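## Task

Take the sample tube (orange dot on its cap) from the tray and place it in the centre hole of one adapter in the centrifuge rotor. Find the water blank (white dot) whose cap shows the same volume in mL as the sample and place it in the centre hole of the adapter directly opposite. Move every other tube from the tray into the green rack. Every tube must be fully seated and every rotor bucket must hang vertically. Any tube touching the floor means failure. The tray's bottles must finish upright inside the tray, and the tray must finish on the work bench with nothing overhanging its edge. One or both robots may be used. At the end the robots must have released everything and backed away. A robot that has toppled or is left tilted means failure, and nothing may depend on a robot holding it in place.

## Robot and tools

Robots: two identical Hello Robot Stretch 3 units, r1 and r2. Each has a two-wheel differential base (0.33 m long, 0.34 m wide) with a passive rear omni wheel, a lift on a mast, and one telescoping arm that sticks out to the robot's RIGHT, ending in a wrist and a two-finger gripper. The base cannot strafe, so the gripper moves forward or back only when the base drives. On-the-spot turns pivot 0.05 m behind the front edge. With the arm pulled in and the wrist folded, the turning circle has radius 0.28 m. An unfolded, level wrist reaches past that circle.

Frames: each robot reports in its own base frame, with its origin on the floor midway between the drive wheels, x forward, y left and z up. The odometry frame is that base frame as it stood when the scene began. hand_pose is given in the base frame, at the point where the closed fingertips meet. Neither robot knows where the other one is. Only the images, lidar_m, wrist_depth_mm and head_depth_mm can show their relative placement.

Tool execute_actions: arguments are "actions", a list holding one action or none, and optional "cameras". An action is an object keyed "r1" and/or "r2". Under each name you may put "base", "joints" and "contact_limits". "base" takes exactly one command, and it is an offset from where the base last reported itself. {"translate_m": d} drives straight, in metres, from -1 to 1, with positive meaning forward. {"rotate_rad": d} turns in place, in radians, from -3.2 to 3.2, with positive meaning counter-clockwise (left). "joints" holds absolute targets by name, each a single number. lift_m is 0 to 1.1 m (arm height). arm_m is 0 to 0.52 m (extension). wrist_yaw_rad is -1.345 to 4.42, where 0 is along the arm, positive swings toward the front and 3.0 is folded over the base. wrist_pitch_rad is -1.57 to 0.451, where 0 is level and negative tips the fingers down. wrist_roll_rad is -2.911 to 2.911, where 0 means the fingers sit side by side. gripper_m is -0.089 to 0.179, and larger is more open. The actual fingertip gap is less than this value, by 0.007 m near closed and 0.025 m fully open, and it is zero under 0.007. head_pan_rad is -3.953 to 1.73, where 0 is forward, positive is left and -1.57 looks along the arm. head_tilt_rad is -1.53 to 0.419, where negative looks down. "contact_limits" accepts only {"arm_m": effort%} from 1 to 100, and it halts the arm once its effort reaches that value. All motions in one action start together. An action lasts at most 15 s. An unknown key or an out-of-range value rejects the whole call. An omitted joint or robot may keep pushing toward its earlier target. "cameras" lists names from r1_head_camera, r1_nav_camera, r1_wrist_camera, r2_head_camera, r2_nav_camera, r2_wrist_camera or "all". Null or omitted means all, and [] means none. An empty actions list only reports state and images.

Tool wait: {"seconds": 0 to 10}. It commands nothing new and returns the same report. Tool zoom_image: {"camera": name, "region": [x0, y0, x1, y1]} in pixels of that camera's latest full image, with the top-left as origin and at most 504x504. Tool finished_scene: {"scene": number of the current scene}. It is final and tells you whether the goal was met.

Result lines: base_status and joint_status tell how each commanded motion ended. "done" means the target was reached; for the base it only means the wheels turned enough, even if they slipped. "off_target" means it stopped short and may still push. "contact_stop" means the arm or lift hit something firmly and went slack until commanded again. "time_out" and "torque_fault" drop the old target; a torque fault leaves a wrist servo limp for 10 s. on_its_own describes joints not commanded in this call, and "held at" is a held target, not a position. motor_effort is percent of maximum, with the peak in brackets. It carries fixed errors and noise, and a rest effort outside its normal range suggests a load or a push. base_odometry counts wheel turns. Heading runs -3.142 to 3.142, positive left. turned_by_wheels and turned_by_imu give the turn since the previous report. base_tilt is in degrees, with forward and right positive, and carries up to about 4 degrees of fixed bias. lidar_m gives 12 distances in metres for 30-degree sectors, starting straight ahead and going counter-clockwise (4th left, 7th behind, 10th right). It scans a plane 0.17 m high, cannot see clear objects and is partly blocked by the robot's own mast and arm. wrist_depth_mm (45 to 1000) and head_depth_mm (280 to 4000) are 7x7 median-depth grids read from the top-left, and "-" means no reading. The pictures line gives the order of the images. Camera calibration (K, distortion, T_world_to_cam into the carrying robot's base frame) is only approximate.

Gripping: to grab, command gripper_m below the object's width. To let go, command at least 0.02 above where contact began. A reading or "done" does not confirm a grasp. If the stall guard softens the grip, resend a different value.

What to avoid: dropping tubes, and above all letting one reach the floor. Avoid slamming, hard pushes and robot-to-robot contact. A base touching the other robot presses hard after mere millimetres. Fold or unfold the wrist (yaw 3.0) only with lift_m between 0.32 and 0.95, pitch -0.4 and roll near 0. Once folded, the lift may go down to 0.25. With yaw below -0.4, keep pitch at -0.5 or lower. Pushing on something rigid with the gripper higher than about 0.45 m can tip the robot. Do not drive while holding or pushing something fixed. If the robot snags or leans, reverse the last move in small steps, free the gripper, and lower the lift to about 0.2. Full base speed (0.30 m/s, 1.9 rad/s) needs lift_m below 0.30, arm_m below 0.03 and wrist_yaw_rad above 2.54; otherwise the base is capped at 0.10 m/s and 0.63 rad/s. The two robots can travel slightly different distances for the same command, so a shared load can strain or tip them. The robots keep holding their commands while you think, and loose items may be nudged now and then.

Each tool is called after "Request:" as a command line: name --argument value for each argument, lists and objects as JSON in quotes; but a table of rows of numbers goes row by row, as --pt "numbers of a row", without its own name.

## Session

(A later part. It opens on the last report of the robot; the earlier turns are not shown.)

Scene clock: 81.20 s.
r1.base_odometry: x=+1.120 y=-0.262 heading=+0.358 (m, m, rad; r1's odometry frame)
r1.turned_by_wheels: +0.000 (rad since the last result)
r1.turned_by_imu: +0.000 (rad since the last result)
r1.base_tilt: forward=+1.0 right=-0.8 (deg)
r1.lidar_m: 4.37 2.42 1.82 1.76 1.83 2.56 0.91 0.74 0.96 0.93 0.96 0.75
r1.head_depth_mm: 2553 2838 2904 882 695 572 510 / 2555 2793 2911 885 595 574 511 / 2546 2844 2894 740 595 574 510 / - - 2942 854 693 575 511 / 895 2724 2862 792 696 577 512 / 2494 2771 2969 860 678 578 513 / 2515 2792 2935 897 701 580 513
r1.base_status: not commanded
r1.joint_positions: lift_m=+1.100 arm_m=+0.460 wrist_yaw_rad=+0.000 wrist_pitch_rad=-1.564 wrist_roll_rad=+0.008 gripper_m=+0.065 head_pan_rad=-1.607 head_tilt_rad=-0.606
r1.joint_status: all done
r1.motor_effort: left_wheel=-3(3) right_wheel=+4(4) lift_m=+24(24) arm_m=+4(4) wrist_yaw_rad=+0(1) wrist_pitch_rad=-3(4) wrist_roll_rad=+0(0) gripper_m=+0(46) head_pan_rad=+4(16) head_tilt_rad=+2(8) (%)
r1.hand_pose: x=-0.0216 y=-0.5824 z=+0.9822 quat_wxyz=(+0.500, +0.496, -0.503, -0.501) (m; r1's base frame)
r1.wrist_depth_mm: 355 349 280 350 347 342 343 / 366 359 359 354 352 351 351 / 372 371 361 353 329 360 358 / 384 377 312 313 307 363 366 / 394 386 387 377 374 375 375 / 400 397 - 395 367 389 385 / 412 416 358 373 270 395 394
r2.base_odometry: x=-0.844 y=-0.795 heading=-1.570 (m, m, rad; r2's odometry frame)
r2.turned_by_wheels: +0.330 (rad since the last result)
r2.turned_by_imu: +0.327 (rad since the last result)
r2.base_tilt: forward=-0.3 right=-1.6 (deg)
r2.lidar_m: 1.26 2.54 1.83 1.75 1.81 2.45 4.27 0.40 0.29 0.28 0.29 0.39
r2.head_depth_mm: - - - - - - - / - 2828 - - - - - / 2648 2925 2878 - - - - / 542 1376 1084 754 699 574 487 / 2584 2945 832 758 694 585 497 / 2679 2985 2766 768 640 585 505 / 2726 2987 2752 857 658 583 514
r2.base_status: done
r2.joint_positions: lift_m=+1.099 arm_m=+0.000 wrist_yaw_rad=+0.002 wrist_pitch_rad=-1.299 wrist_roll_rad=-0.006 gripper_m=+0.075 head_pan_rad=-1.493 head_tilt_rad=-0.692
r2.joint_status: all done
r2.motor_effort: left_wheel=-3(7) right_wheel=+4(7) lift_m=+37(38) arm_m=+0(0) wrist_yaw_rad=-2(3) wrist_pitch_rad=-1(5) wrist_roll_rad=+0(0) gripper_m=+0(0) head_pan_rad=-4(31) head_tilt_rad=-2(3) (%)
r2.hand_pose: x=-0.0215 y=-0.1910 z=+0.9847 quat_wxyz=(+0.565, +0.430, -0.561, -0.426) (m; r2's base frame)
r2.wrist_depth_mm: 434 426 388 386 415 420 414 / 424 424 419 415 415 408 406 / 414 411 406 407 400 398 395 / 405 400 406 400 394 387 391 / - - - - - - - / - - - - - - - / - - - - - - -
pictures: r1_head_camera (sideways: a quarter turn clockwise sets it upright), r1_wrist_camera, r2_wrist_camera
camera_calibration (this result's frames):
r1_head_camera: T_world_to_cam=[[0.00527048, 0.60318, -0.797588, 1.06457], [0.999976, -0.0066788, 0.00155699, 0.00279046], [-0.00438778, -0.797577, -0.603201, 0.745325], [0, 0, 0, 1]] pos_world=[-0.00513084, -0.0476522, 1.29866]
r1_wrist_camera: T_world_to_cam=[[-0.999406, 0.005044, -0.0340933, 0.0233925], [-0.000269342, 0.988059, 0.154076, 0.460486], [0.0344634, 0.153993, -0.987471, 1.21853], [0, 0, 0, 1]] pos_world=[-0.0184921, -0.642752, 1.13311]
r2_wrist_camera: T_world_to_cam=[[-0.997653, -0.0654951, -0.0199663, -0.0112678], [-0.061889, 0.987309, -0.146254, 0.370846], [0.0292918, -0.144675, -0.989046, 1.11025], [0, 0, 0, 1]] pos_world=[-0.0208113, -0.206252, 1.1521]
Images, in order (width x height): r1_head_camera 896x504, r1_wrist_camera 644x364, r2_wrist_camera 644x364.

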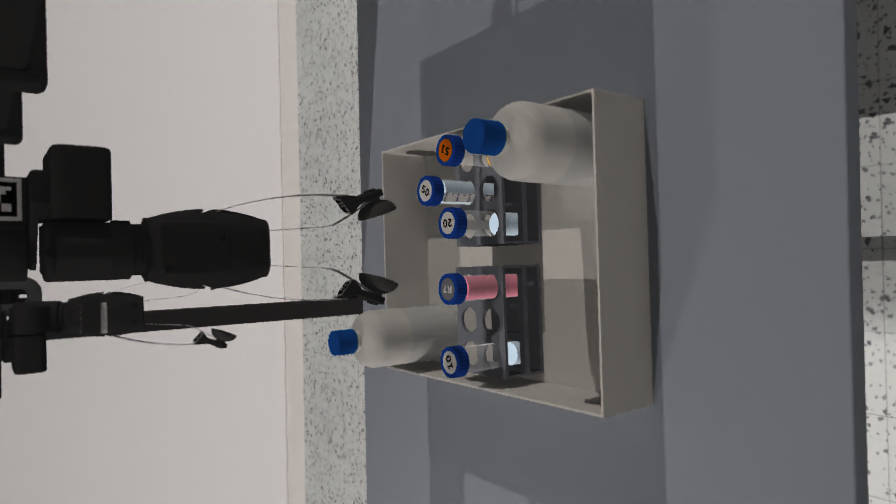

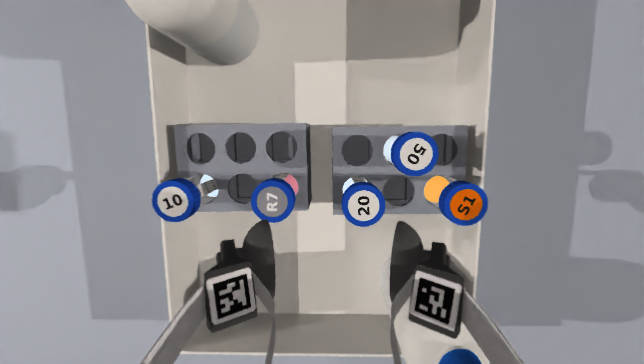

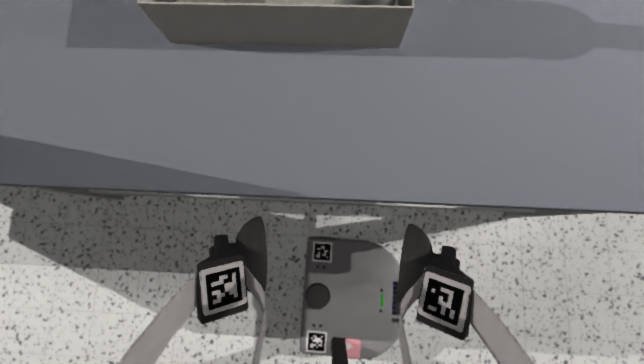

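Request:
execute_actions --actions '[{"r1":{"base":{"translate_m":-0.024},"joints":{"lift_m":1.03,"gripper_m":0.062}},"r2":{"base":{"translate_m":-0.035},"joints":{"arm_m":0.2,"gripper_m":0.062,"head_tilt_rad":-0.6,"head_pan_rad":-1.55}}}]' --cameras '["r1_wrist_camera","r2_wrist_camera","r2_head_camera"]'

Scene clock: 94.27 s.
r1.base_odometry: x=+1.097 y=-0.270 heading=+0.358 (m, m, rad; r1's odometry frame)
r1.turned_by_wheels: +0.000 (rad since the last result)
r1.turned_by_imu: +0.000 (rad since the last result)
r1.base_tilt: forward=+1.0 right=-0.7 (deg)
r1.lidar_m: 4.40 2.41 1.81 1.76 1.83 2.55 0.89 0.72 0.95 0.93 0.97 0.77
r1.head_depth_mm: 2503 - 2805 879 694 572 510 / 2430 2897 2923 881 675 573 511 / 2431 2922 2940 752 591 574 511 / 2491 - 2623 822 695 575 511 / 2493 2726 2748 790 696 575 512 / 727 2807 2967 826 678 577 513 / 2487 2774 2966 893 701 579 514
r1.base_status: done
r1.joint_positions: lift_m=+1.030 arm_m=+0.460 wrist_yaw_rad=+0.000 wrist_pitch_rad=-1.564 wrist_roll_rad=+0.008 gripper_m=+0.062 head_pan_rad=-1.607 head_tilt_rad=-0.606
r1.joint_status: all done
r1.motor_effort: left_wheel=-3(6) right_wheel=+3(7) lift_m=+20(22) arm_m=+4(4) wrist_yaw_rad=+0(0) wrist_pitch_rad=-3(3) wrist_roll_rad=+0(0) gripper_m=+0(22) head_pan_rad=+3(3) head_tilt_rad=+2(2) (%)
r1.hand_pose: x=-0.0216 y=-0.5824 z=+0.9124 quat_wxyz=(+0.500, +0.496, -0.503, -0.501) (m; r1's base frame)
r1.wrist_depth_mm: 242 233 285 281 282 267 274 / 294 287 290 286 284 286 281 / 302 266 293 294 265 289 293 / 312 245 243 245 240 298 300 / 241 279 188 185 247 304 310 / 323 304 - 315 - 314 311 / 339 286 328 324 218 323 324
r2.base_odometry: x=-0.844 y=-0.760 heading=-1.570 (m, m, rad; r2's odometry frame)
r2.turned_by_wheels: +0.000 (rad since the last result)
r2.turned_by_imu: +0.001 (rad since the last result)
r2.base_tilt: forward=-0.3 right=-1.8 (deg)
r2.lidar_m: 1.27 2.54 1.83 1.75 1.81 2.43 4.24 0.41 0.29 0.28 0.29 0.39
r2.head_depth_mm: - - 3085 993 771 633 536 / - - 3048 970 750 631 534 / - - - 880 667 611 533 / 2614 2873 3086 907 574 598 532 / 1179 2803 2997 905 744 597 532 / 844 578 800 814 735 594 530 / 524 2807 3113 938 717 595 530
r2.base_status: done
r2.joint_positions: lift_m=+1.099 arm_m=+0.200 wrist_yaw_rad=+0.000 wrist_pitch_rad=-1.300 wrist_roll_rad=-0.006 gripper_m=+0.062 head_pan_rad=-1.543 head_tilt_rad=-0.606
r2.joint_status: all done
r2.motor_effort: left_wheel=-3(7) right_wheel=+3(5) lift_m=+37(37) arm_m=+4(7) wrist_yaw_rad=+0(2) wrist_pitch_rad=+0(1) wrist_roll_rad=+0(0) gripper_m=+0(58) head_pan_rad=-4(13) head_tilt_rad=+2(9) (%)
r2.hand_pose: x=-0.0216 y=-0.3900 z=+0.9847 quat_wxyz=(+0.565, +0.429, -0.561, -0.427) (m; r2's base frame)
r2.wrist_depth_mm: 436 358 369 361 417 419 418 / 427 395 409 408 406 413 406 / 414 407 409 255 404 400 400 / 399 402 393 394 388 388 385 / 391 396 389 383 386 381 376 / 381 382 - 380 - 375 372 / 381 372 371 369 369 365 359
pictures: r1_wrist_camera, r2_head_camera (sideways: a quarter turn clockwise sets it upright), r2_wrist_camera
camera_calibration (this result's frames):
r1_wrist_camera: T_world_to_cam=[[-0.999406, 0.00504417, -0.0340933, 0.0210144], [-0.000269174, 0.988059, 0.154076, 0.471238], [0.0344634, 0.153993, -0.987471, 1.14965], [0, 0, 0, 1]] pos_world=[-0.0184921, -0.642756, 1.06336]
r2_head_camera: T_world_to_cam=[[-0.0767501, 0.545028, -0.834898, 1.10346], [0.997027, 0.0477093, -0.0605092, 0.0727015], [0.00685318, -0.837059, -0.547069, 0.66479], [0, 0, 0, 1]] pos_world=[0.00764947, -0.0484172, 1.28936]
r2_wrist_camera: T_world_to_cam=[[-0.997741, -0.0641224, -0.0200323, -0.0237686], [-0.0605511, 0.987543, -0.145231, 0.56647], [0.0290954, -0.14369, -0.989195, 1.08193], [0, 0, 0, 1]] pos_world=[-0.0208938, -0.405475, 1.15204]
Images, in order (width x height): r1_wrist_camera 644x364, r2_head_camera 896x504, r2_wrist_camera 644x364.

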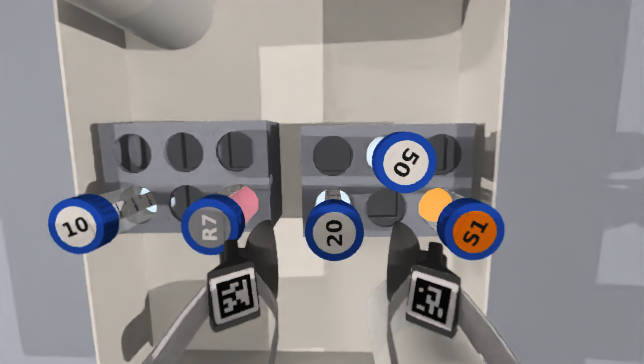

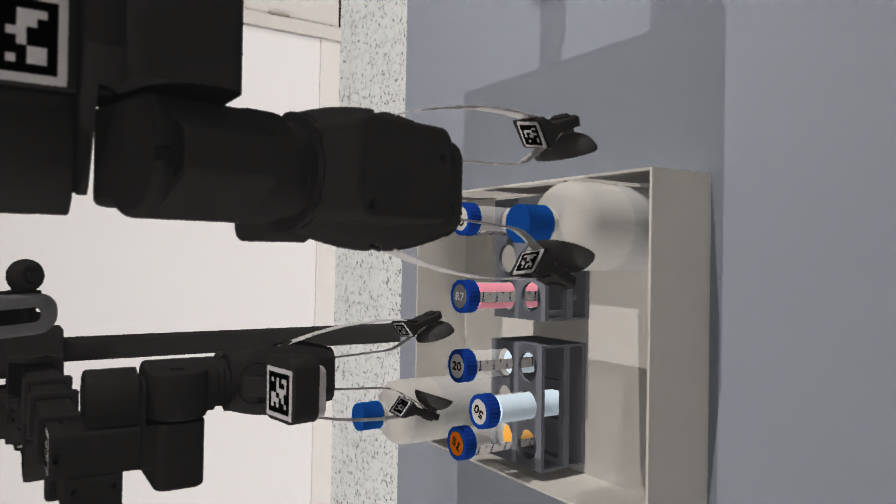

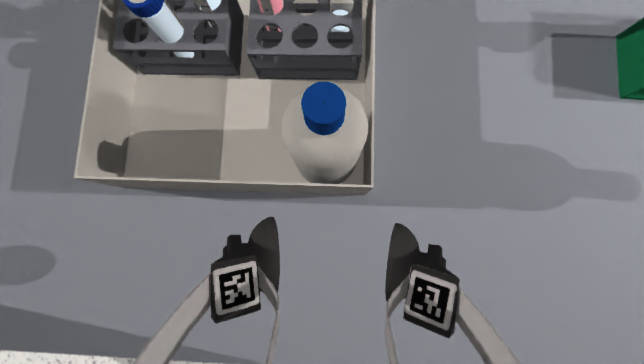

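Request:
execute_actions --actions '[{"r1":{"joints":{"gripper_m":0.054,"lift_m":0.994,"arm_m":0.462}}}]' --cameras '["r1_wrist_camera","r2_head_camera"]'

Scene clock: 99.47 s.
r1.base_odometry: x=+1.097 y=-0.270 heading=+0.358 (m, m, rad; r1's odometry frame)
r1.turned_by_wheels: +0.000 (rad since the last result)
r1.turned_by_imu: +0.000 (rad since the last result)
r1.base_tilt: forward=+0.8 right=-0.9 (deg)
r1.lidar_m: 4.40 2.42 1.81 1.76 1.83 2.55 0.89 0.72 0.95 0.92 0.97 0.77
r1.head_depth_mm: 2539 2703 - 844 694 572 509 / 2528 - 2777 883 675 573 509 / 2482 - 2890 848 590 575 511 / 2516 - - 818 695 574 512 / 2471 2707 2662 804 695 577 512 / 726 2795 2971 826 678 577 513 / 2497 2799 2950 892 704 578 515
r1.base_status: not commanded
r1.joint_positions: lift_m=+0.994 arm_m=+0.462 wrist_yaw_rad=+0.000 wrist_pitch_rad=-1.564 wrist_roll_rad=+0.008 gripper_m=+0.054 head_pan_rad=-1.607 head_tilt_rad=-0.606
r1.joint_status: all done
r1.motor_effort: left_wheel=-3(4) right_wheel=+4(3) lift_m=+20(20) arm_m=+4(4) wrist_yaw_rad=+0(1) wrist_pitch_rad=-3(3) wrist_roll_rad=+0(0) gripper_m=+0(46) head_pan_rad=+4(3) head_tilt_rad=+2(2) (%)
r1.hand_pose: x=-0.0216 y=-0.5844 z=+0.8764 quat_wxyz=(+0.500, +0.496, -0.503, -0.501) (m; r1's base frame)
r1.wrist_depth_mm: 218 229 252 249 245 227 242 / 217 257 252 253 250 225 250 / 206 242 258 257 200 210 256 / 210 211 208 236 143 206 263 / 164 211 164 154 212 149 269 / 227 283 153 277 279 226 275 / 241 285 292 287 222 284 284
r2.base_odometry: x=-0.844 y=-0.760 heading=-1.570 (m, m, rad; r2's odometry frame)
r2.turned_by_wheels: +0.000 (rad since the last result)
r2.turned_by_imu: +0.001 (rad since the last result)
r2.base_tilt: forward=-0.1 right=-1.7 (deg)
r2.lidar_m: 1.26 2.54 1.83 1.75 1.80 2.44 4.25 0.41 0.29 0.28 0.29 0.39
r2.head_depth_mm: - - 3031 991 774 634 534 / - - 3044 971 750 633 536 / - - - 880 667 611 533 / 2616 2840 3054 910 575 598 531 / 1156 2811 3019 902 745 599 532 / 1094 560 620 807 737 595 532 / 2562 566 3076 934 716 594 528
r2.base_status: not commanded
r2.joint_positions: lift_m=+1.099 arm_m=+0.200 wrist_yaw_rad=+0.000 wrist_pitch_rad=-1.300 wrist_roll_rad=-0.006 gripper_m=+0.062 head_pan_rad=-1.543 head_tilt_rad=-0.606
r2.joint_status: not commanded
r2.motor_effort: left_wheel=-4(3) right_wheel=+3(4) lift_m=+37(37) arm_m=+4(4) wrist_yaw_rad=+0(0) wrist_pitch_rad=+0(0) wrist_roll_rad=+0(0) gripper_m=+0(0) head_pan_rad=-4(4) head_tilt_rad=+2(2) (%)
r2.hand_pose: x=-0.0216 y=-0.3900 z=+0.9847 quat_wxyz=(+0.565, +0.429, -0.561, -0.427) (m; r2's base frame)
r2.wrist_depth_mm: 434 356 371 361 421 424 415 / 425 395 410 410 410 408 402 / 413 400 407 254 401 402 400 / 403 399 395 389 396 387 392 / 392 391 394 387 384 379 379 / 383 384 - 375 - 370 371 / 378 379 372 373 364 366 366
pictures: r1_wrist_camera, r2_head_camera (sideways: a quarter turn clockwise sets it upright)
camera_calibration (this result's frames):
r1_wrist_camera: T_world_to_cam=[[-0.999406, 0.00504736, -0.0340929, 0.0197987], [-0.000268882, 0.988046, 0.154159, 0.478655], [0.0344635, 0.154077, -0.987458, 1.11445], [0, 0, 0, 1]] pos_world=[-0.0184922, -0.644744, 1.02736]
r2_head_camera: T_world_to_cam=[[-0.0767501, 0.545028, -0.834898, 1.10346], [0.997027, 0.0477094, -0.0605092, 0.0727015], [0.00685328, -0.837059, -0.547069, 0.66479], [0, 0, 0, 1]] pos_world=[0.00764948, -0.0484172, 1.28936]
Images, in order (width x height): r1_wrist_camera 644x364, r2_head_camera 896x504.

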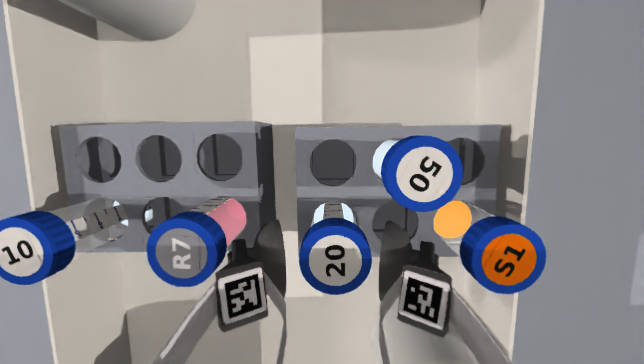

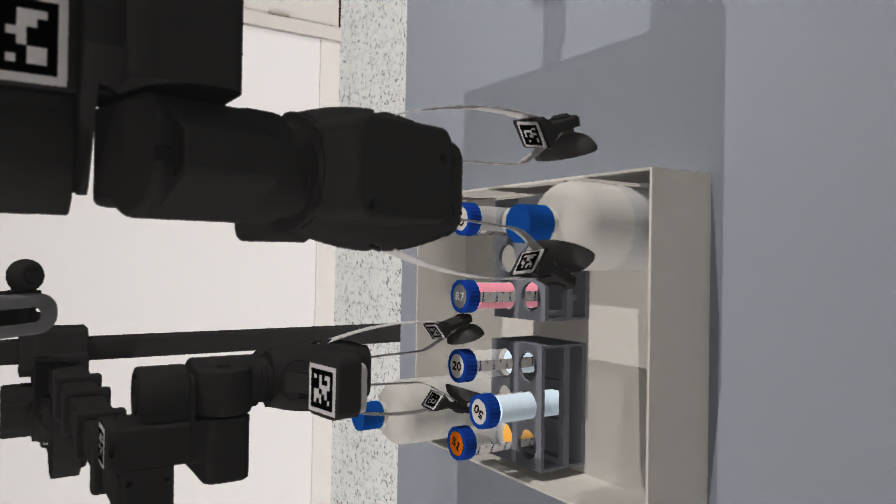

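Request:
execute_actions --actions '[{"r1":{"joints":{"gripper_m":0.005}}}]' --cameras '["r1_wrist_camera"]'

Request:
execute_actions --actions '[{"r1":{"joints":{"lift_m":1.1}}}]' --cameras '["r1_wrist_camera","r2_head_camera"]'

Scene clock: 102.23 s.
r1.base_odometry: x=+1.097 y=-0.270 heading=+0.358 (m, m, rad; r1's odometry frame)
r1.turned_by_wheels: +0.000 (rad since the last result)
r1.turned_by_imu: +0.000 (rad since the last result)
r1.base_tilt: forward=+0.8 right=-0.7 (deg)
r1.lidar_m: 4.39 2.41 1.81 1.76 1.83 2.54 0.89 0.72 0.95 0.92 0.97 0.77
r1.head_depth_mm: 2546 2723 - 849 692 573 509 / 2504 - 2781 882 677 574 510 / 2483 - 2913 799 590 574 512 / 2501 - - 846 694 576 512 / 2473 2732 2645 800 696 577 513 / 726 2756 2951 825 678 578 513 / 2483 2784 2943 893 702 577 513
r1.base_status: not commanded
r1.joint_positions: lift_m=+0.994 arm_m=+0.462 wrist_yaw_rad=+0.000 wrist_pitch_rad=-1.564 wrist_roll_rad=+0.008 gripper_m=+0.006 head_pan_rad=-1.607 head_tilt_rad=-0.606
r1.joint_status: all done
r1.motor_effort: left_wheel=-3(2) right_wheel=+4(3) lift_m=+20(20) arm_m=+4(4) wrist_yaw_rad=+0(0) wrist_pitch_rad=-3(3) wrist_roll_rad=+0(0) gripper_m=-11(92) head_pan_rad=+4(4) head_tilt_rad=+2(2) (%)
r1.hand_pose: x=-0.0216 y=-0.5844 z=+0.8764 quat_wxyz=(+0.500, +0.496, -0.503, -0.501) (m; r1's base frame)
r1.wrist_depth_mm: 218 229 249 246 245 225 245 / 218 257 255 254 251 228 252 / 206 242 257 256 200 208 261 / 209 211 209 236 143 208 260 / 165 214 181 148 217 149 270 / 228 280 280 150 - 226 280 / 240 290 292 285 220 278 282
r2.base_odometry: x=-0.844 y=-0.760 heading=-1.570 (m, m, rad; r2's odometry frame)
r2.turned_by_wheels: +0.000 (rad since the last result)
r2.turned_by_imu: +0.000 (rad since the last result)
r2.base_tilt: forward=-0.2 right=-1.7 (deg)
r2.lidar_m: 1.27 2.55 1.83 1.75 1.81 2.43 4.26 0.41 0.29 0.28 0.29 0.39
r2.head_depth_mm: - - 3104 993 773 633 536 / - - 3050 971 749 632 535 / - - - 879 667 611 532 / 2631 2837 3137 911 575 598 533 / 1162 2782 2989 901 744 598 532 / 1095 560 620 800 736 595 531 / 2543 565 3128 933 717 594 529
r2.base_status: not commanded
r2.joint_positions: lift_m=+1.099 arm_m=+0.200 wrist_yaw_rad=+0.000 wrist_pitch_rad=-1.300 wrist_roll_rad=-0.006 gripper_m=+0.062 head_pan_rad=-1.543 head_tilt_rad=-0.606
r2.joint_status: not commanded
r2.motor_effort: left_wheel=-3(3) right_wheel=+3(4) lift_m=+37(37) arm_m=+4(4) wrist_yaw_rad=+0(0) wrist_pitch_rad=+0(0) wrist_roll_rad=+0(0) gripper_m=+0(0) head_pan_rad=-4(5) head_tilt_rad=+3(2) (%)
r2.hand_pose: x=-0.0216 y=-0.3900 z=+0.9847 quat_wxyz=(+0.565, +0.429, -0.561, -0.427) (m; r2's base frame)
r2.wrist_depth_mm: 437 359 369 362 422 418 414 / 426 398 410 405 415 413 406 / 411 408 402 255 403 400 394 / 400 394 398 386 395 391 387 / 393 391 390 387 383 384 382 / 386 380 - 378 - 370 370 / 377 378 375 372 367 366 363
pictures: r1_wrist_camera
camera_calibration (this result's frames):
r1_wrist_camera: T_world_to_cam=[[-0.999406, 0.00504708, -0.0340929, 0.0197986], [-0.000269155, 0.988046, 0.154159, 0.478655], [0.0344634, 0.154077, -0.987458, 1.11445], [0, 0, 0, 1]] pos_world=[-0.0184921, -0.644744, 1.02736]
Images, in order (width x height): r1_wrist_camera 644x364.

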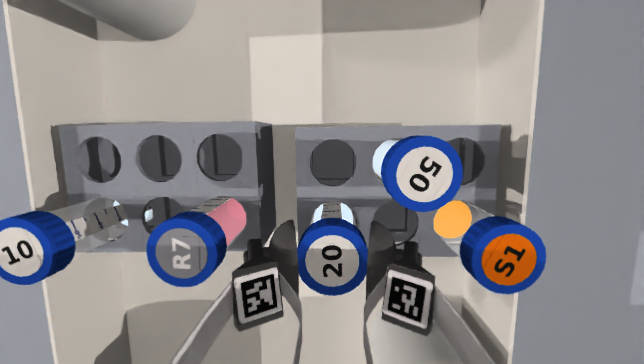

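Scene clock: 104.03 s.
r1.base_odometry: x=+1.097 y=-0.270 heading=+0.358 (m, m, rad; r1's odometry frame)
r1.turned_by_wheels: +0.000 (rad since the last result)
r1.turned_by_imu: +0.000 (rad since the last result)
r1.base_tilt: forward=+1.0 right=-0.6 (deg)
r1.lidar_m: 4.41 2.42 1.81 1.76 1.83 2.55 0.89 0.72 0.96 0.93 0.97 0.77
r1.head_depth_mm: 2597 2832 2946 880 692 571 510 / 2551 2850 2916 883 675 573 510 / 2547 2818 2918 753 591 574 512 / - - 2948 819 693 574 512 / 2482 2722 2671 802 697 578 513 / 725 2756 2962 829 679 578 513 / 2493 2791 2956 892 702 578 514
r1.base_status: not commanded
r1.joint_positions: lift_m=+1.100 arm_m=+0.462 wrist_yaw_rad=+0.000 wrist_pitch_rad=-1.564 wrist_roll_rad=+0.008 gripper_m=+0.006 head_pan_rad=-1.607 head_tilt_rad=-0.606
r1.joint_status: all done
r1.motor_effort: left_wheel=-4(2) right_wheel=+4(4) lift_m=+24(23) arm_m=+4(4) wrist_yaw_rad=+0(0) wrist_pitch_rad=-3(3) wrist_roll_rad=+0(0) gripper_m=-11(11) head_pan_rad=+3(3) head_tilt_rad=+2(2) (%)
r1.hand_pose: x=-0.0216 y=-0.5844 z=+0.9822 quat_wxyz=(+0.500, +0.496, -0.503, -0.501) (m; r1's base frame)
r1.wrist_depth_mm: 356 238 329 348 345 345 339 / 365 357 358 356 352 350 347 / 372 354 362 359 305 359 356 / 383 329 317 309 299 372 371 / 393 389 383 148 337 376 375 / 407 394 395 150 - 389 382 / 410 409 375 370 246 393 393
r2.base_odometry: x=-0.844 y=-0.760 heading=-1.570 (m, m, rad; r2's odometry frame)
r2.turned_by_wheels: +0.000 (rad since the last result)
r2.turned_by_imu: +0.000 (rad since the last result)
r2.base_tilt: forward=-0.2 right=-1.7 (deg)
r2.lidar_m: 1.26 2.54 1.83 1.75 1.82 2.43 4.24 0.41 0.29 0.28 0.29 0.39
r2.head_depth_mm: - - 3018 993 772 631 536 / - - 3105 969 749 630 533 / - - - 879 668 612 533 / 2632 2890 3064 911 575 599 532 / 1173 2806 3045 925 744 598 532 / 514 557 3047 810 734 595 530 / 510 2865 3113 935 717 595 530
r2.base_status: not commanded
r2.joint_positions: lift_m=+1.099 arm_m=+0.200 wrist_yaw_rad=+0.000 wrist_pitch_rad=-1.300 wrist_roll_rad=-0.006 gripper_m=+0.062 head_pan_rad=-1.543 head_tilt_rad=-0.606
r2.joint_status: not commanded
r2.motor_effort: left_wheel=-4(4) right_wheel=+3(4) lift_m=+37(37) arm_m=+4(4) wrist_yaw_rad=-1(0) wrist_pitch_rad=+0(0) wrist_roll_rad=+0(0) gripper_m=+0(0) head_pan_rad=-4(4) head_tilt_rad=+2(2) (%)
r2.hand_pose: x=-0.0216 y=-0.3900 z=+0.9847 quat_wxyz=(+0.565, +0.429, -0.561, -0.427) (m; r2's base frame)
r2.wrist_depth_mm: 433 358 374 362 420 424 415 / 426 389 408 408 412 409 404 / 408 403 402 255 398 402 393 / 399 396 399 390 396 396 385 / 397 394 388 386 383 378 384 / 384 386 - 376 - 374 367 / 375 376 373 370 366 366 363
pictures: r1_wrist_camera, r2_head_camera (sideways: a quarter turn clockwise sets it upright)
camera_calibration (this result's frames):
r1_wrist_camera: T_world_to_cam=[[-0.999406, 0.00504718, -0.0340929, 0.0234034], [-0.000269059, 0.988046, 0.154159, 0.462357], [0.0344635, 0.154077, -0.987458, 1.21886], [0, 0, 0, 1]] pos_world=[-0.0184921, -0.644746, 1.13309]
r2_head_camera: T_world_to_cam=[[-0.0767501, 0.545028, -0.834898, 1.10346], [0.997027, 0.0477094, -0.0605092, 0.0727015], [0.00685328, -0.837059, -0.547069, 0.66479], [0, 0, 0, 1]] pos_world=[0.00764948, -0.0484172, 1.28936]
Images, in order (width x height): r1_wrist_camera 644x364, r2_head_camera 896x504.

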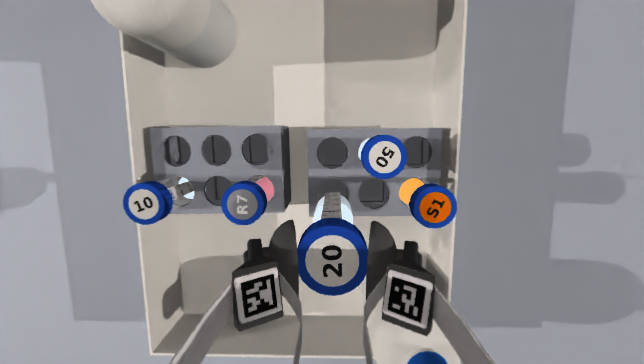

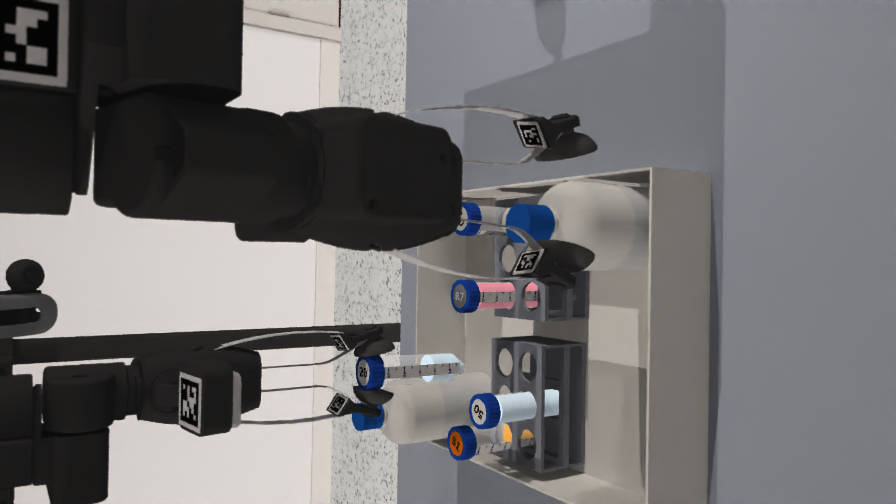

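Request:
execute_actions --actions '[{"r1":{"base":{"translate_m":0.012},"joints":{"arm_m":0.24,"gripper_m":-0.015,"head_pan_rad":-2.6,"head_tilt_rad":-0.45}},"r2":{"joints":{"arm_m":0.44}}}]' --cameras '["r1_head_camera","r1_wrist_camera","r2_wrist_camera"]'

Scene clock: 110.70 s.
r1.base_odometry: x=+1.109 y=-0.266 heading=+0.358 (m, m, rad; r1's odometry frame)
r1.turned_by_wheels: +0.000 (rad since the last result)
r1.turned_by_imu: +0.000 (rad since the last result)
r1.base_tilt: forward=+0.9 right=-0.9 (deg)
r1.lidar_m: 4.39 2.41 1.81 1.76 1.84 2.55 0.90 0.73 0.96 0.92 0.97 0.76
r1.head_depth_mm: - - - - 1628 1550 1281 / - - - 1133 1140 1277 1277 / - - - 1216 856 1027 1214 / - - - 1279 823 668 1285 / - - - 1343 825 648 561 / - - - 1140 827 648 534 / - - - 1145 828 651 535
r1.base_status: done
r1.joint_positions: lift_m=+1.100 arm_m=+0.240 wrist_yaw_rad=+0.000 wrist_pitch_rad=-1.564 wrist_roll_rad=+0.008 gripper_m=-0.014 head_pan_rad=-2.593 head_tilt_rad=-0.458
r1.joint_status: all done
r1.motor_effort: left_wheel=-4(4) right_wheel=+3(12) lift_m=+24(24) arm_m=-2(2) wrist_yaw_rad=+0(0) wrist_pitch_rad=-3(3) wrist_roll_rad=+0(0) gripper_m=-18(88) head_pan_rad=-4(39) head_tilt_rad=+2(11) (%)
r1.hand_pose: x=-0.0216 y=-0.3628 z=+0.9822 quat_wxyz=(+0.500, +0.496, -0.503, -0.501) (m; r1's base frame)
r1.wrist_depth_mm: 354 348 349 346 341 342 340 / 369 357 360 352 222 349 349 / 375 373 369 365 365 359 358 / 382 376 376 376 373 372 367 / 397 390 390 149 379 377 377 / - - 397 148 387 385 386 / - - - - - - -
r2.base_odometry: x=-0.844 y=-0.760 heading=-1.570 (m, m, rad; r2's odometry frame)
r2.turned_by_wheels: +0.000 (rad since the last result)
r2.turned_by_imu: +0.001 (rad since the last result)
r2.base_tilt: forward=-0.4 right=-1.6 (deg)
r2.lidar_m: 1.27 2.55 1.83 1.75 1.81 2.44 4.25 0.41 0.29 0.28 0.29 0.39
r2.head_depth_mm: 2624 2861 3070 988 772 632 535 / - 2853 3035 987 769 630 534 / - - 3110 946 703 610 534 / 2641 2832 3144 912 581 597 532 / 1017 1347 1471 921 742 595 531 / 704 2885 3091 829 736 596 531 / 2630 2886 3099 939 714 593 529
r2.base_status: not commanded
r2.joint_positions: lift_m=+1.099 arm_m=+0.440 wrist_yaw_rad=+0.000 wrist_pitch_rad=-1.300 wrist_roll_rad=-0.006 gripper_m=+0.062 head_pan_rad=-1.543 head_tilt_rad=-0.606
r2.joint_status: all done
r2.motor_effort: left_wheel=-4(3) right_wheel=+3(3) lift_m=+37(37) arm_m=+4(5) wrist_yaw_rad=+0(1) wrist_pitch_rad=+0(0) wrist_roll_rad=+0(0) gripper_m=+0(0) head_pan_rad=-4(4) head_tilt_rad=+2(2) (%)
r2.hand_pose: x=-0.0216 y=-0.6300 z=+0.9847 quat_wxyz=(+0.565, +0.429, -0.561, -0.427) (m; r2's base frame)
r2.wrist_depth_mm: 438 433 429 423 420 415 419 / 266 308 397 388 412 407 408 / 409 360 406 404 403 401 395 / 371 388 394 390 394 392 390 / 364 330 328 326 384 380 377 / 369 375 - 369 - 370 370 / 342 371 363 364 363 370 359
pictures: r1_head_camera (sideways: a quarter turn clockwise sets it upright), r1_wrist_camera, r2_wrist_camera
camera_calibration (this result's frames):
r1_head_camera: T_world_to_cam=[[0.399709, 0.263745, -0.877879, 1.16685], [0.54643, -0.8375, -0.00281707, 0.0112518], [-0.735966, -0.478573, -0.478875, 0.588033], [0, 0, 0, 1]] pos_world=[-0.0397774, -0.0169109, 1.30598]
r1_wrist_camera: T_world_to_cam=[[-0.99941, 0.00427123, -0.0340921, 0.0219853], [-0.00104244, 0.988017, 0.154343, 0.243213], [0.0343428, 0.154287, -0.987429, 1.18477], [0, 0, 0, 1]] pos_world=[-0.0184624, -0.423187, 1.13308]
r2_wrist_camera: T_world_to_cam=[[-0.997757, -0.0638631, -0.0200386, -0.0389988], [-0.0602964, 0.987573, -0.145133, 0.80338], [0.0290582, -0.143599, -0.989209, 1.04752], [0, 0, 0, 1]] pos_world=[-0.0209095, -0.645464, 1.15203]
Images, in order (width x height): r1_head_camera 896x504, r1_wrist_camera 644x364, r2_wrist_camera 644x364.

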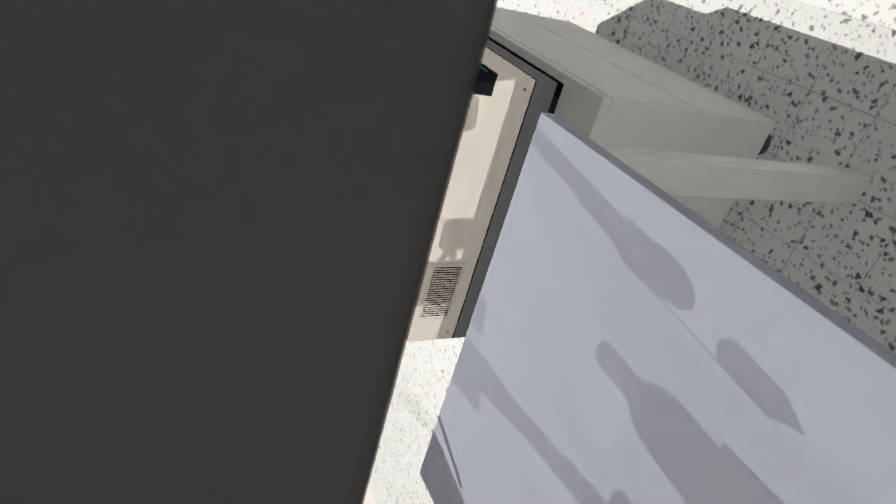

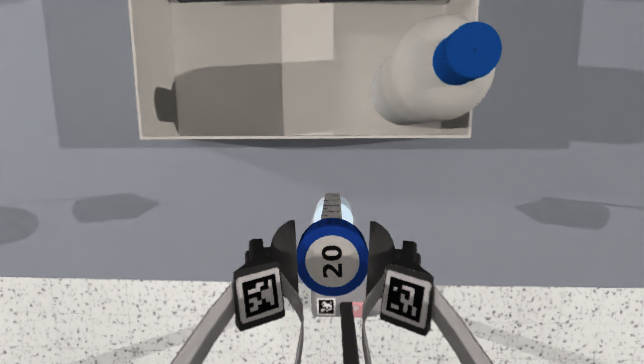

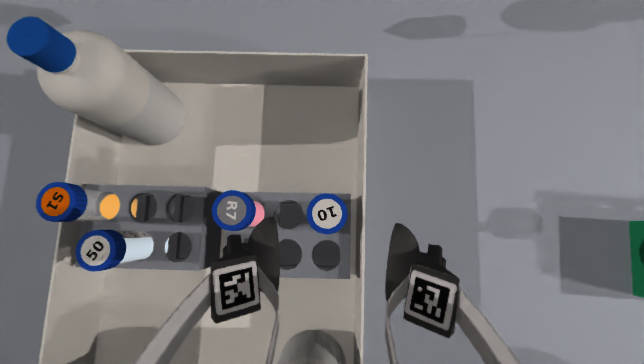

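Request:
execute_actions --actions '[{"r1":{"base":{"translate_m":-0.3},"joints":{"head_pan_rad":-1.5,"head_tilt_rad":-0.8}},"r2":{"base":{"translate_m":0.004},"joints":{"arm_m":0.469,"lift_m":1.025,"gripper_m":0.056}}}]' --cameras '["r2_wrist_camera"]'

Scene clock: 119.63 s.
r1.base_odometry: x=+0.828 y=-0.371 heading=+0.358 (m, m, rad; r1's odometry frame)
r1.turned_by_wheels: +0.000 (rad since the last result)
r1.turned_by_imu: +0.000 (rad since the last result)
r1.base_tilt: forward=+1.0 right=-0.7 (deg)
r1.lidar_m: 4.66 2.42 1.82 1.76 1.84 2.56 0.87 0.46 0.82 0.92 0.96 1.04
r1.head_depth_mm: 2580 2737 868 707 596 537 1113 / 2552 2614 875 709 597 538 1111 / - - 874 656 598 550 1115 / 2589 2759 876 710 600 550 1111 / 2637 2767 851 695 602 552 1114 / 2589 2665 722 614 603 1206 1117 / 2685 2795 850 642 603 1209 1124
r1.base_status: done
r1.joint_positions: lift_m=+1.100 arm_m=+0.240 wrist_yaw_rad=+0.000 wrist_pitch_rad=-1.564 wrist_roll_rad=+0.008 gripper_m=-0.014 head_pan_rad=-1.507 head_tilt_rad=-0.790
r1.joint_status: all done
r1.motor_effort: left_wheel=-3(6) right_wheel=+4(5) lift_m=+25(24) arm_m=-2(2) wrist_yaw_rad=-1(0) wrist_pitch_rad=-3(3) wrist_roll_rad=+0(0) gripper_m=-18(18) head_pan_rad=+3(40) head_tilt_rad=-3(18) (%)
r1.hand_pose: x=-0.0216 y=-0.3628 z=+0.9822 quat_wxyz=(+0.500, +0.496, -0.503, -0.501) (m; r1's base frame)
r1.wrist_depth_mm: 348 345 353 349 344 341 340 / 226 296 360 358 353 359 352 / 300 330 366 366 364 358 361 / 378 382 378 378 375 369 367 / 396 394 384 149 383 382 372 / - - 398 148 390 385 390 / - - - - - - -
r2.base_odometry: x=-0.844 y=-0.764 heading=-1.570 (m, m, rad; r2's odometry frame)
r2.turned_by_wheels: +0.000 (rad since the last result)
r2.turned_by_imu: +0.001 (rad since the last result)
r2.base_tilt: forward=-0.1 right=-1.8 (deg)
r2.lidar_m: 1.26 2.54 1.83 1.75 1.81 2.43 4.26 0.41 0.29 0.28 0.29 0.39
r2.head_depth_mm: 2589 2890 3059 991 771 631 536 / 2554 2878 3057 989 768 632 535 / 2545 - 3048 922 697 604 533 / 2624 2887 3082 921 584 599 533 / 2625 2897 3065 927 742 597 530 / 2601 2911 3116 823 735 597 530 / 2628 2883 2953 938 717 595 529
r2.base_status: done
r2.joint_positions: lift_m=+1.025 arm_m=+0.469 wrist_yaw_rad=+0.000 wrist_pitch_rad=-1.300 wrist_roll_rad=-0.006 gripper_m=+0.056 head_pan_rad=-1.543 head_tilt_rad=-0.606
r2.joint_status: all done
r2.motor_effort: left_wheel=-2(3) right_wheel=+3(7) lift_m=+23(36) arm_m=+4(4) wrist_yaw_rad=+0(0) wrist_pitch_rad=+0(0) wrist_roll_rad=+0(0) gripper_m=+0(35) head_pan_rad=-4(4) head_tilt_rad=+2(3) (%)
r2.hand_pose: x=-0.0216 y=-0.6589 z=+0.9106 quat_wxyz=(+0.565, +0.429, -0.561, -0.427) (m; r2's base frame)
r2.wrist_depth_mm: 318 347 346 341 340 338 332 / 214 312 330 328 330 328 325 / 249 314 331 326 326 323 317 / 310 318 317 317 319 314 313 / 255 254 254 253 311 309 306 / 225 250 231 245 241 303 302 / 297 298 294 294 298 294 291
pictures: r2_wrist_camera
camera_calibration (this result's frames):
r2_wrist_camera: T_world_to_cam=[[-0.997758, -0.063857, -0.0200563, -0.0423099], [-0.0602959, 0.987613, -0.14486, 0.820983], [0.0290582, -0.143326, -0.989249, 0.970341], [0, 0, 0, 1]] pos_world=[-0.0209095, -0.674441, 1.07799]
Images, in order (width x height): r2_wrist_camera 644x364.

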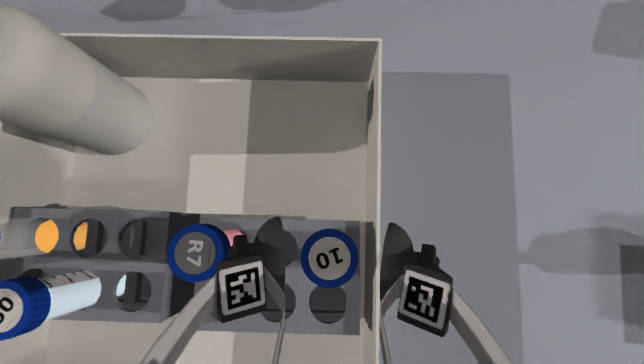

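Request:
execute_actions --actions '[{"r1":{"base":{"translate_m":-0.15}},"r2":{"joints":{"lift_m":0.989}}}]' --cameras '["r2_wrist_camera"]'

Request:
execute_actions --actions '[{"r1":{"base":{"translate_m":-0.15}},"r2":{"joints":{"gripper_m":-0.015}}}]' --cameras '["r2_wrist_camera"]'

Request:
execute_actions --actions '[{"r1":{"base":{"translate_m":-0.15}},"r2":{"joints":{"lift_m":1.1}}}]' --cameras '["r2_wrist_camera","r2_head_camera","r1_wrist_camera"]'

Scene clock: 126.13 s.
r1.base_odometry: x=+0.687 y=-0.424 heading=+0.358 (m, m, rad; r1's odometry frame)
r1.turned_by_wheels: +0.000 (rad since the last result)
r1.turned_by_imu: +0.000 (rad since the last result)
r1.base_tilt: forward=+0.9 right=-0.9 (deg)
r1.lidar_m: 1.19 2.43 1.83 1.77 1.84 2.56 0.86 0.37 0.35 0.92 0.96 1.20
r1.head_depth_mm: 2567 2750 868 706 597 536 1056 / 2581 2639 872 709 598 538 1096 / - - 870 658 597 551 1120 / 2619 2750 879 712 600 551 1114 / 2636 2757 877 715 602 551 1119 / 2636 2795 872 718 603 555 1124 / 2623 2585 827 701 605 1205 1119
r1.base_status: done
r1.joint_positions: lift_m=+1.100 arm_m=+0.240 wrist_yaw_rad=+0.000 wrist_pitch_rad=-1.564 wrist_roll_rad=+0.008 gripper_m=-0.014 head_pan_rad=-1.507 head_tilt_rad=-0.790
r1.joint_status: not commanded
r1.motor_effort: left_wheel=-2(6) right_wheel=+4(6) lift_m=+25(24) arm_m=-2(2) wrist_yaw_rad=+0(1) wrist_pitch_rad=-3(3) wrist_roll_rad=+0(0) gripper_m=-17(18) head_pan_rad=+3(4) head_tilt_rad=-3(3) (%)
r1.hand_pose: x=-0.0216 y=-0.3628 z=+0.9822 quat_wxyz=(+0.500, +0.496, -0.503, -0.501) (m; r1's base frame)
r1.wrist_depth_mm: 355 358 352 351 351 347 525 / 363 360 358 358 356 351 539 / 374 363 368 361 362 356 564 / 383 380 382 373 377 368 554 / 390 395 386 149 376 378 587 / - 400 398 147 386 384 - / - - - - - - -
r2.base_odometry: x=-0.844 y=-0.764 heading=-1.570 (m, m, rad; r2's odometry frame)
r2.turned_by_wheels: +0.000 (rad since the last result)
r2.turned_by_imu: +0.001 (rad since the last result)
r2.base_tilt: forward=-0.4 right=-1.7 (deg)
r2.lidar_m: 1.26 2.54 1.83 1.75 1.80 2.44 4.25 0.41 0.29 0.28 0.29 0.39
r2.head_depth_mm: 2608 - 3081 992 772 634 535 / 2625 - 3103 985 770 632 535 / 2574 - 3141 923 698 603 534 / 2604 2867 3060 911 583 597 532 / 2642 2904 3049 929 742 596 533 / 2622 2835 3084 823 735 597 531 / 2638 2861 3098 935 716 595 529
r2.base_status: not commanded
r2.joint_positions: lift_m=+0.989 arm_m=+0.469 wrist_yaw_rad=+0.000 wrist_pitch_rad=-1.300 wrist_roll_rad=-0.006 gripper_m=+0.056 head_pan_rad=-1.543 head_tilt_rad=-0.606
r2.joint_status: all done
r2.motor_effort: left_wheel=-4(3) right_wheel=+3(3) lift_m=+23(25) arm_m=+4(4) wrist_yaw_rad=+0(1) wrist_pitch_rad=+0(0) wrist_roll_rad=+0(0) gripper_m=+0(0) head_pan_rad=-4(4) head_tilt_rad=+3(3) (%)
r2.hand_pose: x=-0.0216 y=-0.6589 z=+0.8746 quat_wxyz=(+0.565, +0.429, -0.561, -0.427) (m; r2's base frame)
r2.wrist_depth_mm: 228 249 257 255 301 301 296 / 213 295 294 291 290 291 290 / 247 287 288 284 285 287 282 / 285 284 282 280 277 280 278 / 219 220 216 214 274 274 271 / 213 214 196 152 241 266 265 / 263 239 206 207 261 261 258
pictures: r2_wrist_camera
camera_calibration (this result's frames):
r2_wrist_camera: T_world_to_cam=[[-0.997758, -0.063857, -0.0200563, -0.0430319], [-0.0602958, 0.987613, -0.14486, 0.81577], [0.0290582, -0.143326, -0.989249, 0.934734], [0, 0, 0, 1]] pos_world=[-0.0209095, -0.674442, 1.04199]
Images, in order (width x height): r2_wrist_camera 644x364.

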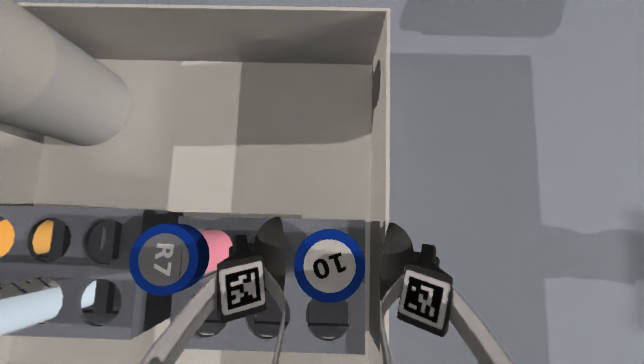

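Scene clock: 129.03 s.
r1.base_odometry: x=+0.547 y=-0.476 heading=+0.358 (m, m, rad; r1's odometry frame)
r1.turned_by_wheels: +0.000 (rad since the last result)
r1.turned_by_imu: +0.000 (rad since the last result)
r1.base_tilt: forward=+0.7 right=-0.9 (deg)
r1.lidar_m: 1.34 2.43 1.82 1.77 1.85 2.57 0.85 0.36 0.27 0.32 0.95 1.32
r1.head_depth_mm: 2566 2726 2117 1044 881 837 909 / 2584 2634 931 709 597 538 1091 / - - 874 656 599 537 1077 / 2616 2780 879 712 599 550 1115 / 2630 2793 880 715 602 552 1119 / 2649 2767 881 715 603 555 1123 / 2666 2849 885 719 605 1200 1116
r1.base_status: done
r1.joint_positions: lift_m=+1.100 arm_m=+0.240 wrist_yaw_rad=+0.000 wrist_pitch_rad=-1.564 wrist_roll_rad=+0.008 gripper_m=-0.014 head_pan_rad=-1.507 head_tilt_rad=-0.790
r1.joint_status: not commanded
r1.motor_effort: left_wheel=-3(7) right_wheel=+4(5) lift_m=+24(25) arm_m=-2(2) wrist_yaw_rad=-2(1) wrist_pitch_rad=-3(3) wrist_roll_rad=+0(0) gripper_m=-18(18) head_pan_rad=+3(3) head_tilt_rad=-4(4) (%)
r1.hand_pose: x=-0.0216 y=-0.3628 z=+0.9822 quat_wxyz=(+0.500, +0.496, -0.503, -0.501) (m; r1's base frame)
r1.wrist_depth_mm: 357 357 352 348 346 547 439 / 365 362 359 357 352 549 452 / 373 372 369 365 367 554 444 / 381 383 381 373 379 585 438 / 394 392 389 148 379 588 436 / 403 398 394 148 - - - / - - - - - - -
r2.base_odometry: x=-0.844 y=-0.764 heading=-1.570 (m, m, rad; r2's odometry frame)
r2.turned_by_wheels: +0.000 (rad since the last result)
r2.turned_by_imu: +0.000 (rad since the last result)
r2.base_tilt: forward=-0.3 right=-1.7 (deg)
r2.lidar_m: 1.26 2.53 1.82 1.75 1.81 2.44 4.25 0.41 0.29 0.28 0.29 0.39
r2.head_depth_mm: 2612 - 3035 990 773 633 536 / 2613 - 3144 989 769 632 535 / 2626 - 3106 950 699 605 534 / 2624 2859 3082 909 582 598 533 / 2587 2881 3059 923 742 598 531 / 2641 2873 3078 826 736 596 531 / 2646 2851 3116 935 715 595 530
r2.base_status: not commanded
r2.joint_positions: lift_m=+0.989 arm_m=+0.469 wrist_yaw_rad=+0.000 wrist_pitch_rad=-1.300 wrist_roll_rad=-0.006 gripper_m=-0.014 head_pan_rad=-1.543 head_tilt_rad=-0.606
r2.joint_status: all done
r2.motor_effort: left_wheel=-4(3) right_wheel=+3(3) lift_m=+23(23) arm_m=+4(4) wrist_yaw_rad=+0(0) wrist_pitch_rad=+0(0) wrist_roll_rad=+0(0) gripper_m=-16(92) head_pan_rad=-4(4) head_tilt_rad=+2(2) (%)
r2.hand_pose: x=-0.0216 y=-0.6589 z=+0.8746 quat_wxyz=(+0.565, +0.429, -0.561, -0.427) (m; r2's base frame)
r2.wrist_depth_mm: 227 248 255 252 301 297 299 / 215 299 295 291 293 293 289 / 249 288 290 288 285 282 284 / 286 285 280 279 280 281 275 / 220 218 215 214 274 272 273 / 214 213 213 148 268 266 267 / 264 242 206 208 260 263 259
pictures: r2_wrist_camera
camera_calibration (this result's frames):
r2_wrist_camera: T_world_to_cam=[[-0.997758, -0.0638568, -0.0200564, -0.0430317], [-0.0602957, 0.987613, -0.14486, 0.81577], [0.0290582, -0.143326, -0.989249, 0.934734], [0, 0, 0, 1]] pos_world=[-0.0209095, -0.674442, 1.04199]
Images, in order (width x height): r2_wrist_camera 644x364.

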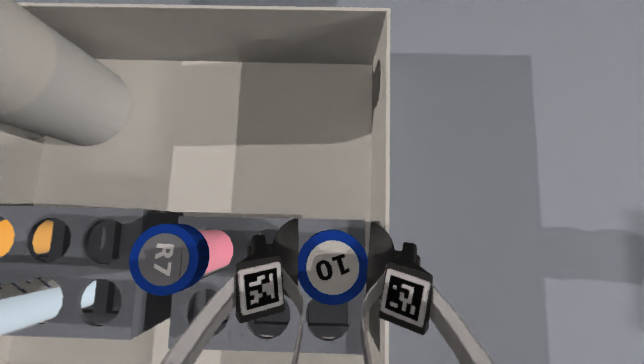

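Scene clock: 131.93 s.
r1.base_odometry: x=+0.406 y=-0.529 heading=+0.357 (m, m, rad; r1's odometry frame)
r1.turned_by_wheels: +0.000 (rad since the last result)
r1.turned_by_imu: +0.000 (rad since the last result)
r1.base_tilt: forward=+0.9 right=-0.8 (deg)
r1.lidar_m: 1.48 2.47 1.82 1.77 1.85 2.57 0.84 0.32 0.26 0.26 0.95 1.32
r1.head_depth_mm: 2573 2617 894 859 797 709 739 / 2537 2647 2108 992 854 755 833 / - - 2057 1249 1434 1241 1098 / 2608 2757 873 713 599 540 1083 / 2621 2762 879 715 602 552 1115 / 2654 2826 882 718 602 553 1118 / 2692 2799 886 718 604 554 1119
r1.base_status: done
r1.joint_positions: lift_m=+1.100 arm_m=+0.240 wrist_yaw_rad=+0.000 wrist_pitch_rad=-1.564 wrist_roll_rad=+0.008 gripper_m=-0.014 head_pan_rad=-1.507 head_tilt_rad=-0.790
r1.joint_status: not commanded
r1.motor_effort: left_wheel=-3(6) right_wheel=+4(7) lift_m=+24(25) arm_m=-2(2) wrist_yaw_rad=-1(1) wrist_pitch_rad=-3(3) wrist_roll_rad=+0(0) gripper_m=-18(18) head_pan_rad=+4(3) head_tilt_rad=-3(3) (%)
r1.hand_pose: x=-0.0216 y=-0.3628 z=+0.9822 quat_wxyz=(+0.500, +0.496, -0.503, -0.501) (m; r1's base frame)
r1.wrist_depth_mm: 354 349 350 - 555 405 305 / 362 363 360 - 561 403 308 / 374 367 369 - 565 401 312 / 388 385 377 378 574 395 323 / 391 392 387 147 584 397 330 / 405 394 394 149 - - - / - - - - - - -
r2.base_odometry: x=-0.844 y=-0.764 heading=-1.570 (m, m, rad; r2's odometry frame)
r2.turned_by_wheels: +0.000 (rad since the last result)
r2.turned_by_imu: +0.000 (rad since the last result)
r2.base_tilt: forward=-0.2 right=-1.7 (deg)
r2.lidar_m: 1.26 2.54 1.83 1.75 1.80 2.44 4.26 0.41 0.29 0.28 0.29 0.39
r2.head_depth_mm: 2639 2845 3042 991 772 632 537 / - 2841 3059 992 770 630 533 / - - 3135 951 698 605 533 / 2653 2837 3063 914 582 598 531 / 2653 2894 3065 926 741 596 531 / 2669 2846 3097 822 735 597 531 / 2628 2884 3068 931 714 596 530
r2.base_status: not commanded
r2.joint_positions: lift_m=+1.099 arm_m=+0.469 wrist_yaw_rad=+0.000 wrist_pitch_rad=-1.300 wrist_roll_rad=-0.006 gripper_m=-0.014 head_pan_rad=-1.543 head_tilt_rad=-0.606
r2.joint_status: all done
r2.motor_effort: left_wheel=-3(3) right_wheel=+3(4) lift_m=+38(40) arm_m=+4(4) wrist_yaw_rad=+1(0) wrist_pitch_rad=+0(0) wrist_roll_rad=+0(0) gripper_m=-15(16) head_pan_rad=-4(4) head_tilt_rad=+2(3) (%)
r2.hand_pose: x=-0.0216 y=-0.6589 z=+0.9847 quat_wxyz=(+0.565, +0.429, -0.561, -0.427) (m; r2's base frame)
r2.wrist_depth_mm: 442 431 425 419 424 421 413 / 250 361 384 412 411 406 404 / 410 314 405 402 402 399 398 / 397 397 398 390 391 392 387 / 328 333 325 324 390 379 375 / 354 317 327 148 375 374 365 / 347 370 370 366 371 363 365
pictures: r1_wrist_camera, r2_head_camera (sideways: a quarter turn clockwise sets it upright), r2_wrist_camera
camera_calibration (this result's frames):
r1_wrist_camera: T_world_to_cam=[[-0.99941, 0.00427077, -0.0340921, 0.0219851], [-0.0010429, 0.988017, 0.154343, 0.243213], [0.0343427, 0.154287, -0.987429, 1.18477], [0, 0, 0, 1]] pos_world=[-0.0184624, -0.423187, 1.13308]
r2_head_camera: T_world_to_cam=[[-0.0767195, 0.545011, -0.834912, 1.10348], [0.997029, 0.0476529, -0.0605097, 0.0727022], [0.00680747, -0.837074, -0.547048, 0.664762], [0, 0, 0, 1]] pos_world=[0.00764681, -0.0484177, 1.28936]
r2_wrist_camera: T_world_to_cam=[[-0.997757, -0.0638572, -0.0200563, -0.0408256], [-0.060296, 0.987613, -0.14486, 0.831709], [0.0290582, -0.143326, -0.989249, 1.04357], [0, 0, 0, 1]] pos_world=[-0.0209095, -0.674444, 1.15201]
Images, in order (width x height): r1_wrist_camera 644x364, r2_head_camera 896x504, r2_wrist_camera 644x364.

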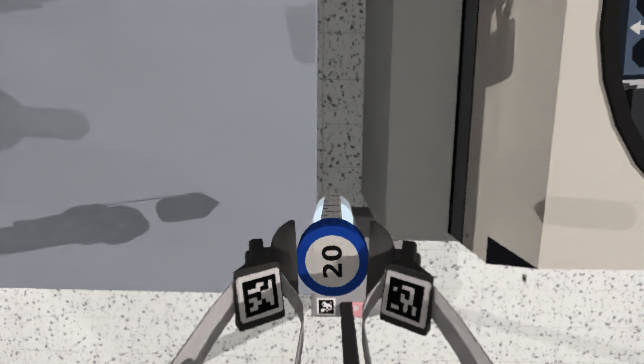

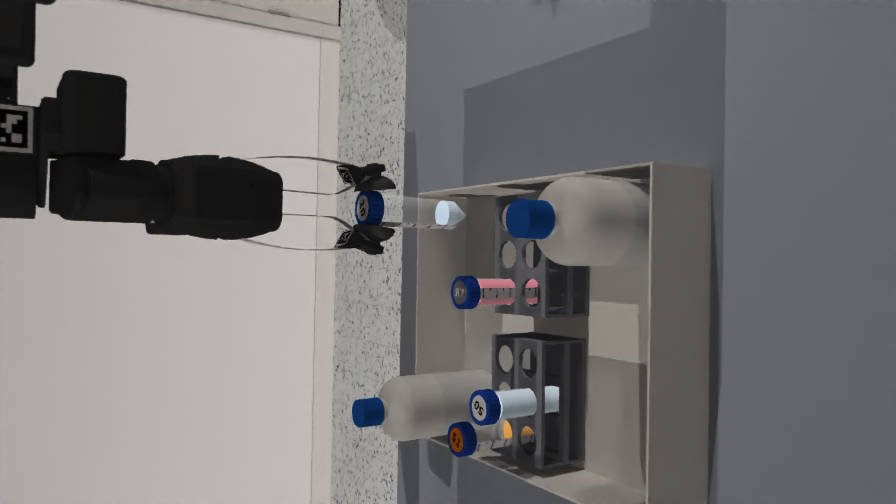

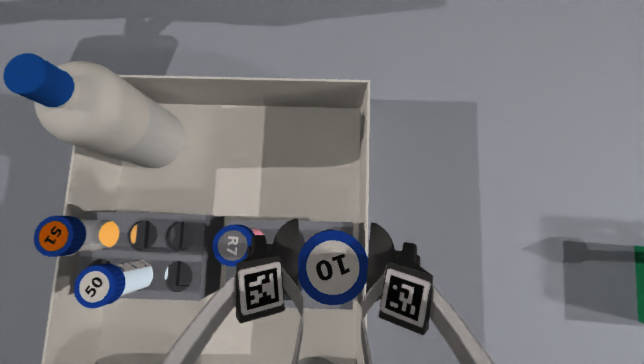

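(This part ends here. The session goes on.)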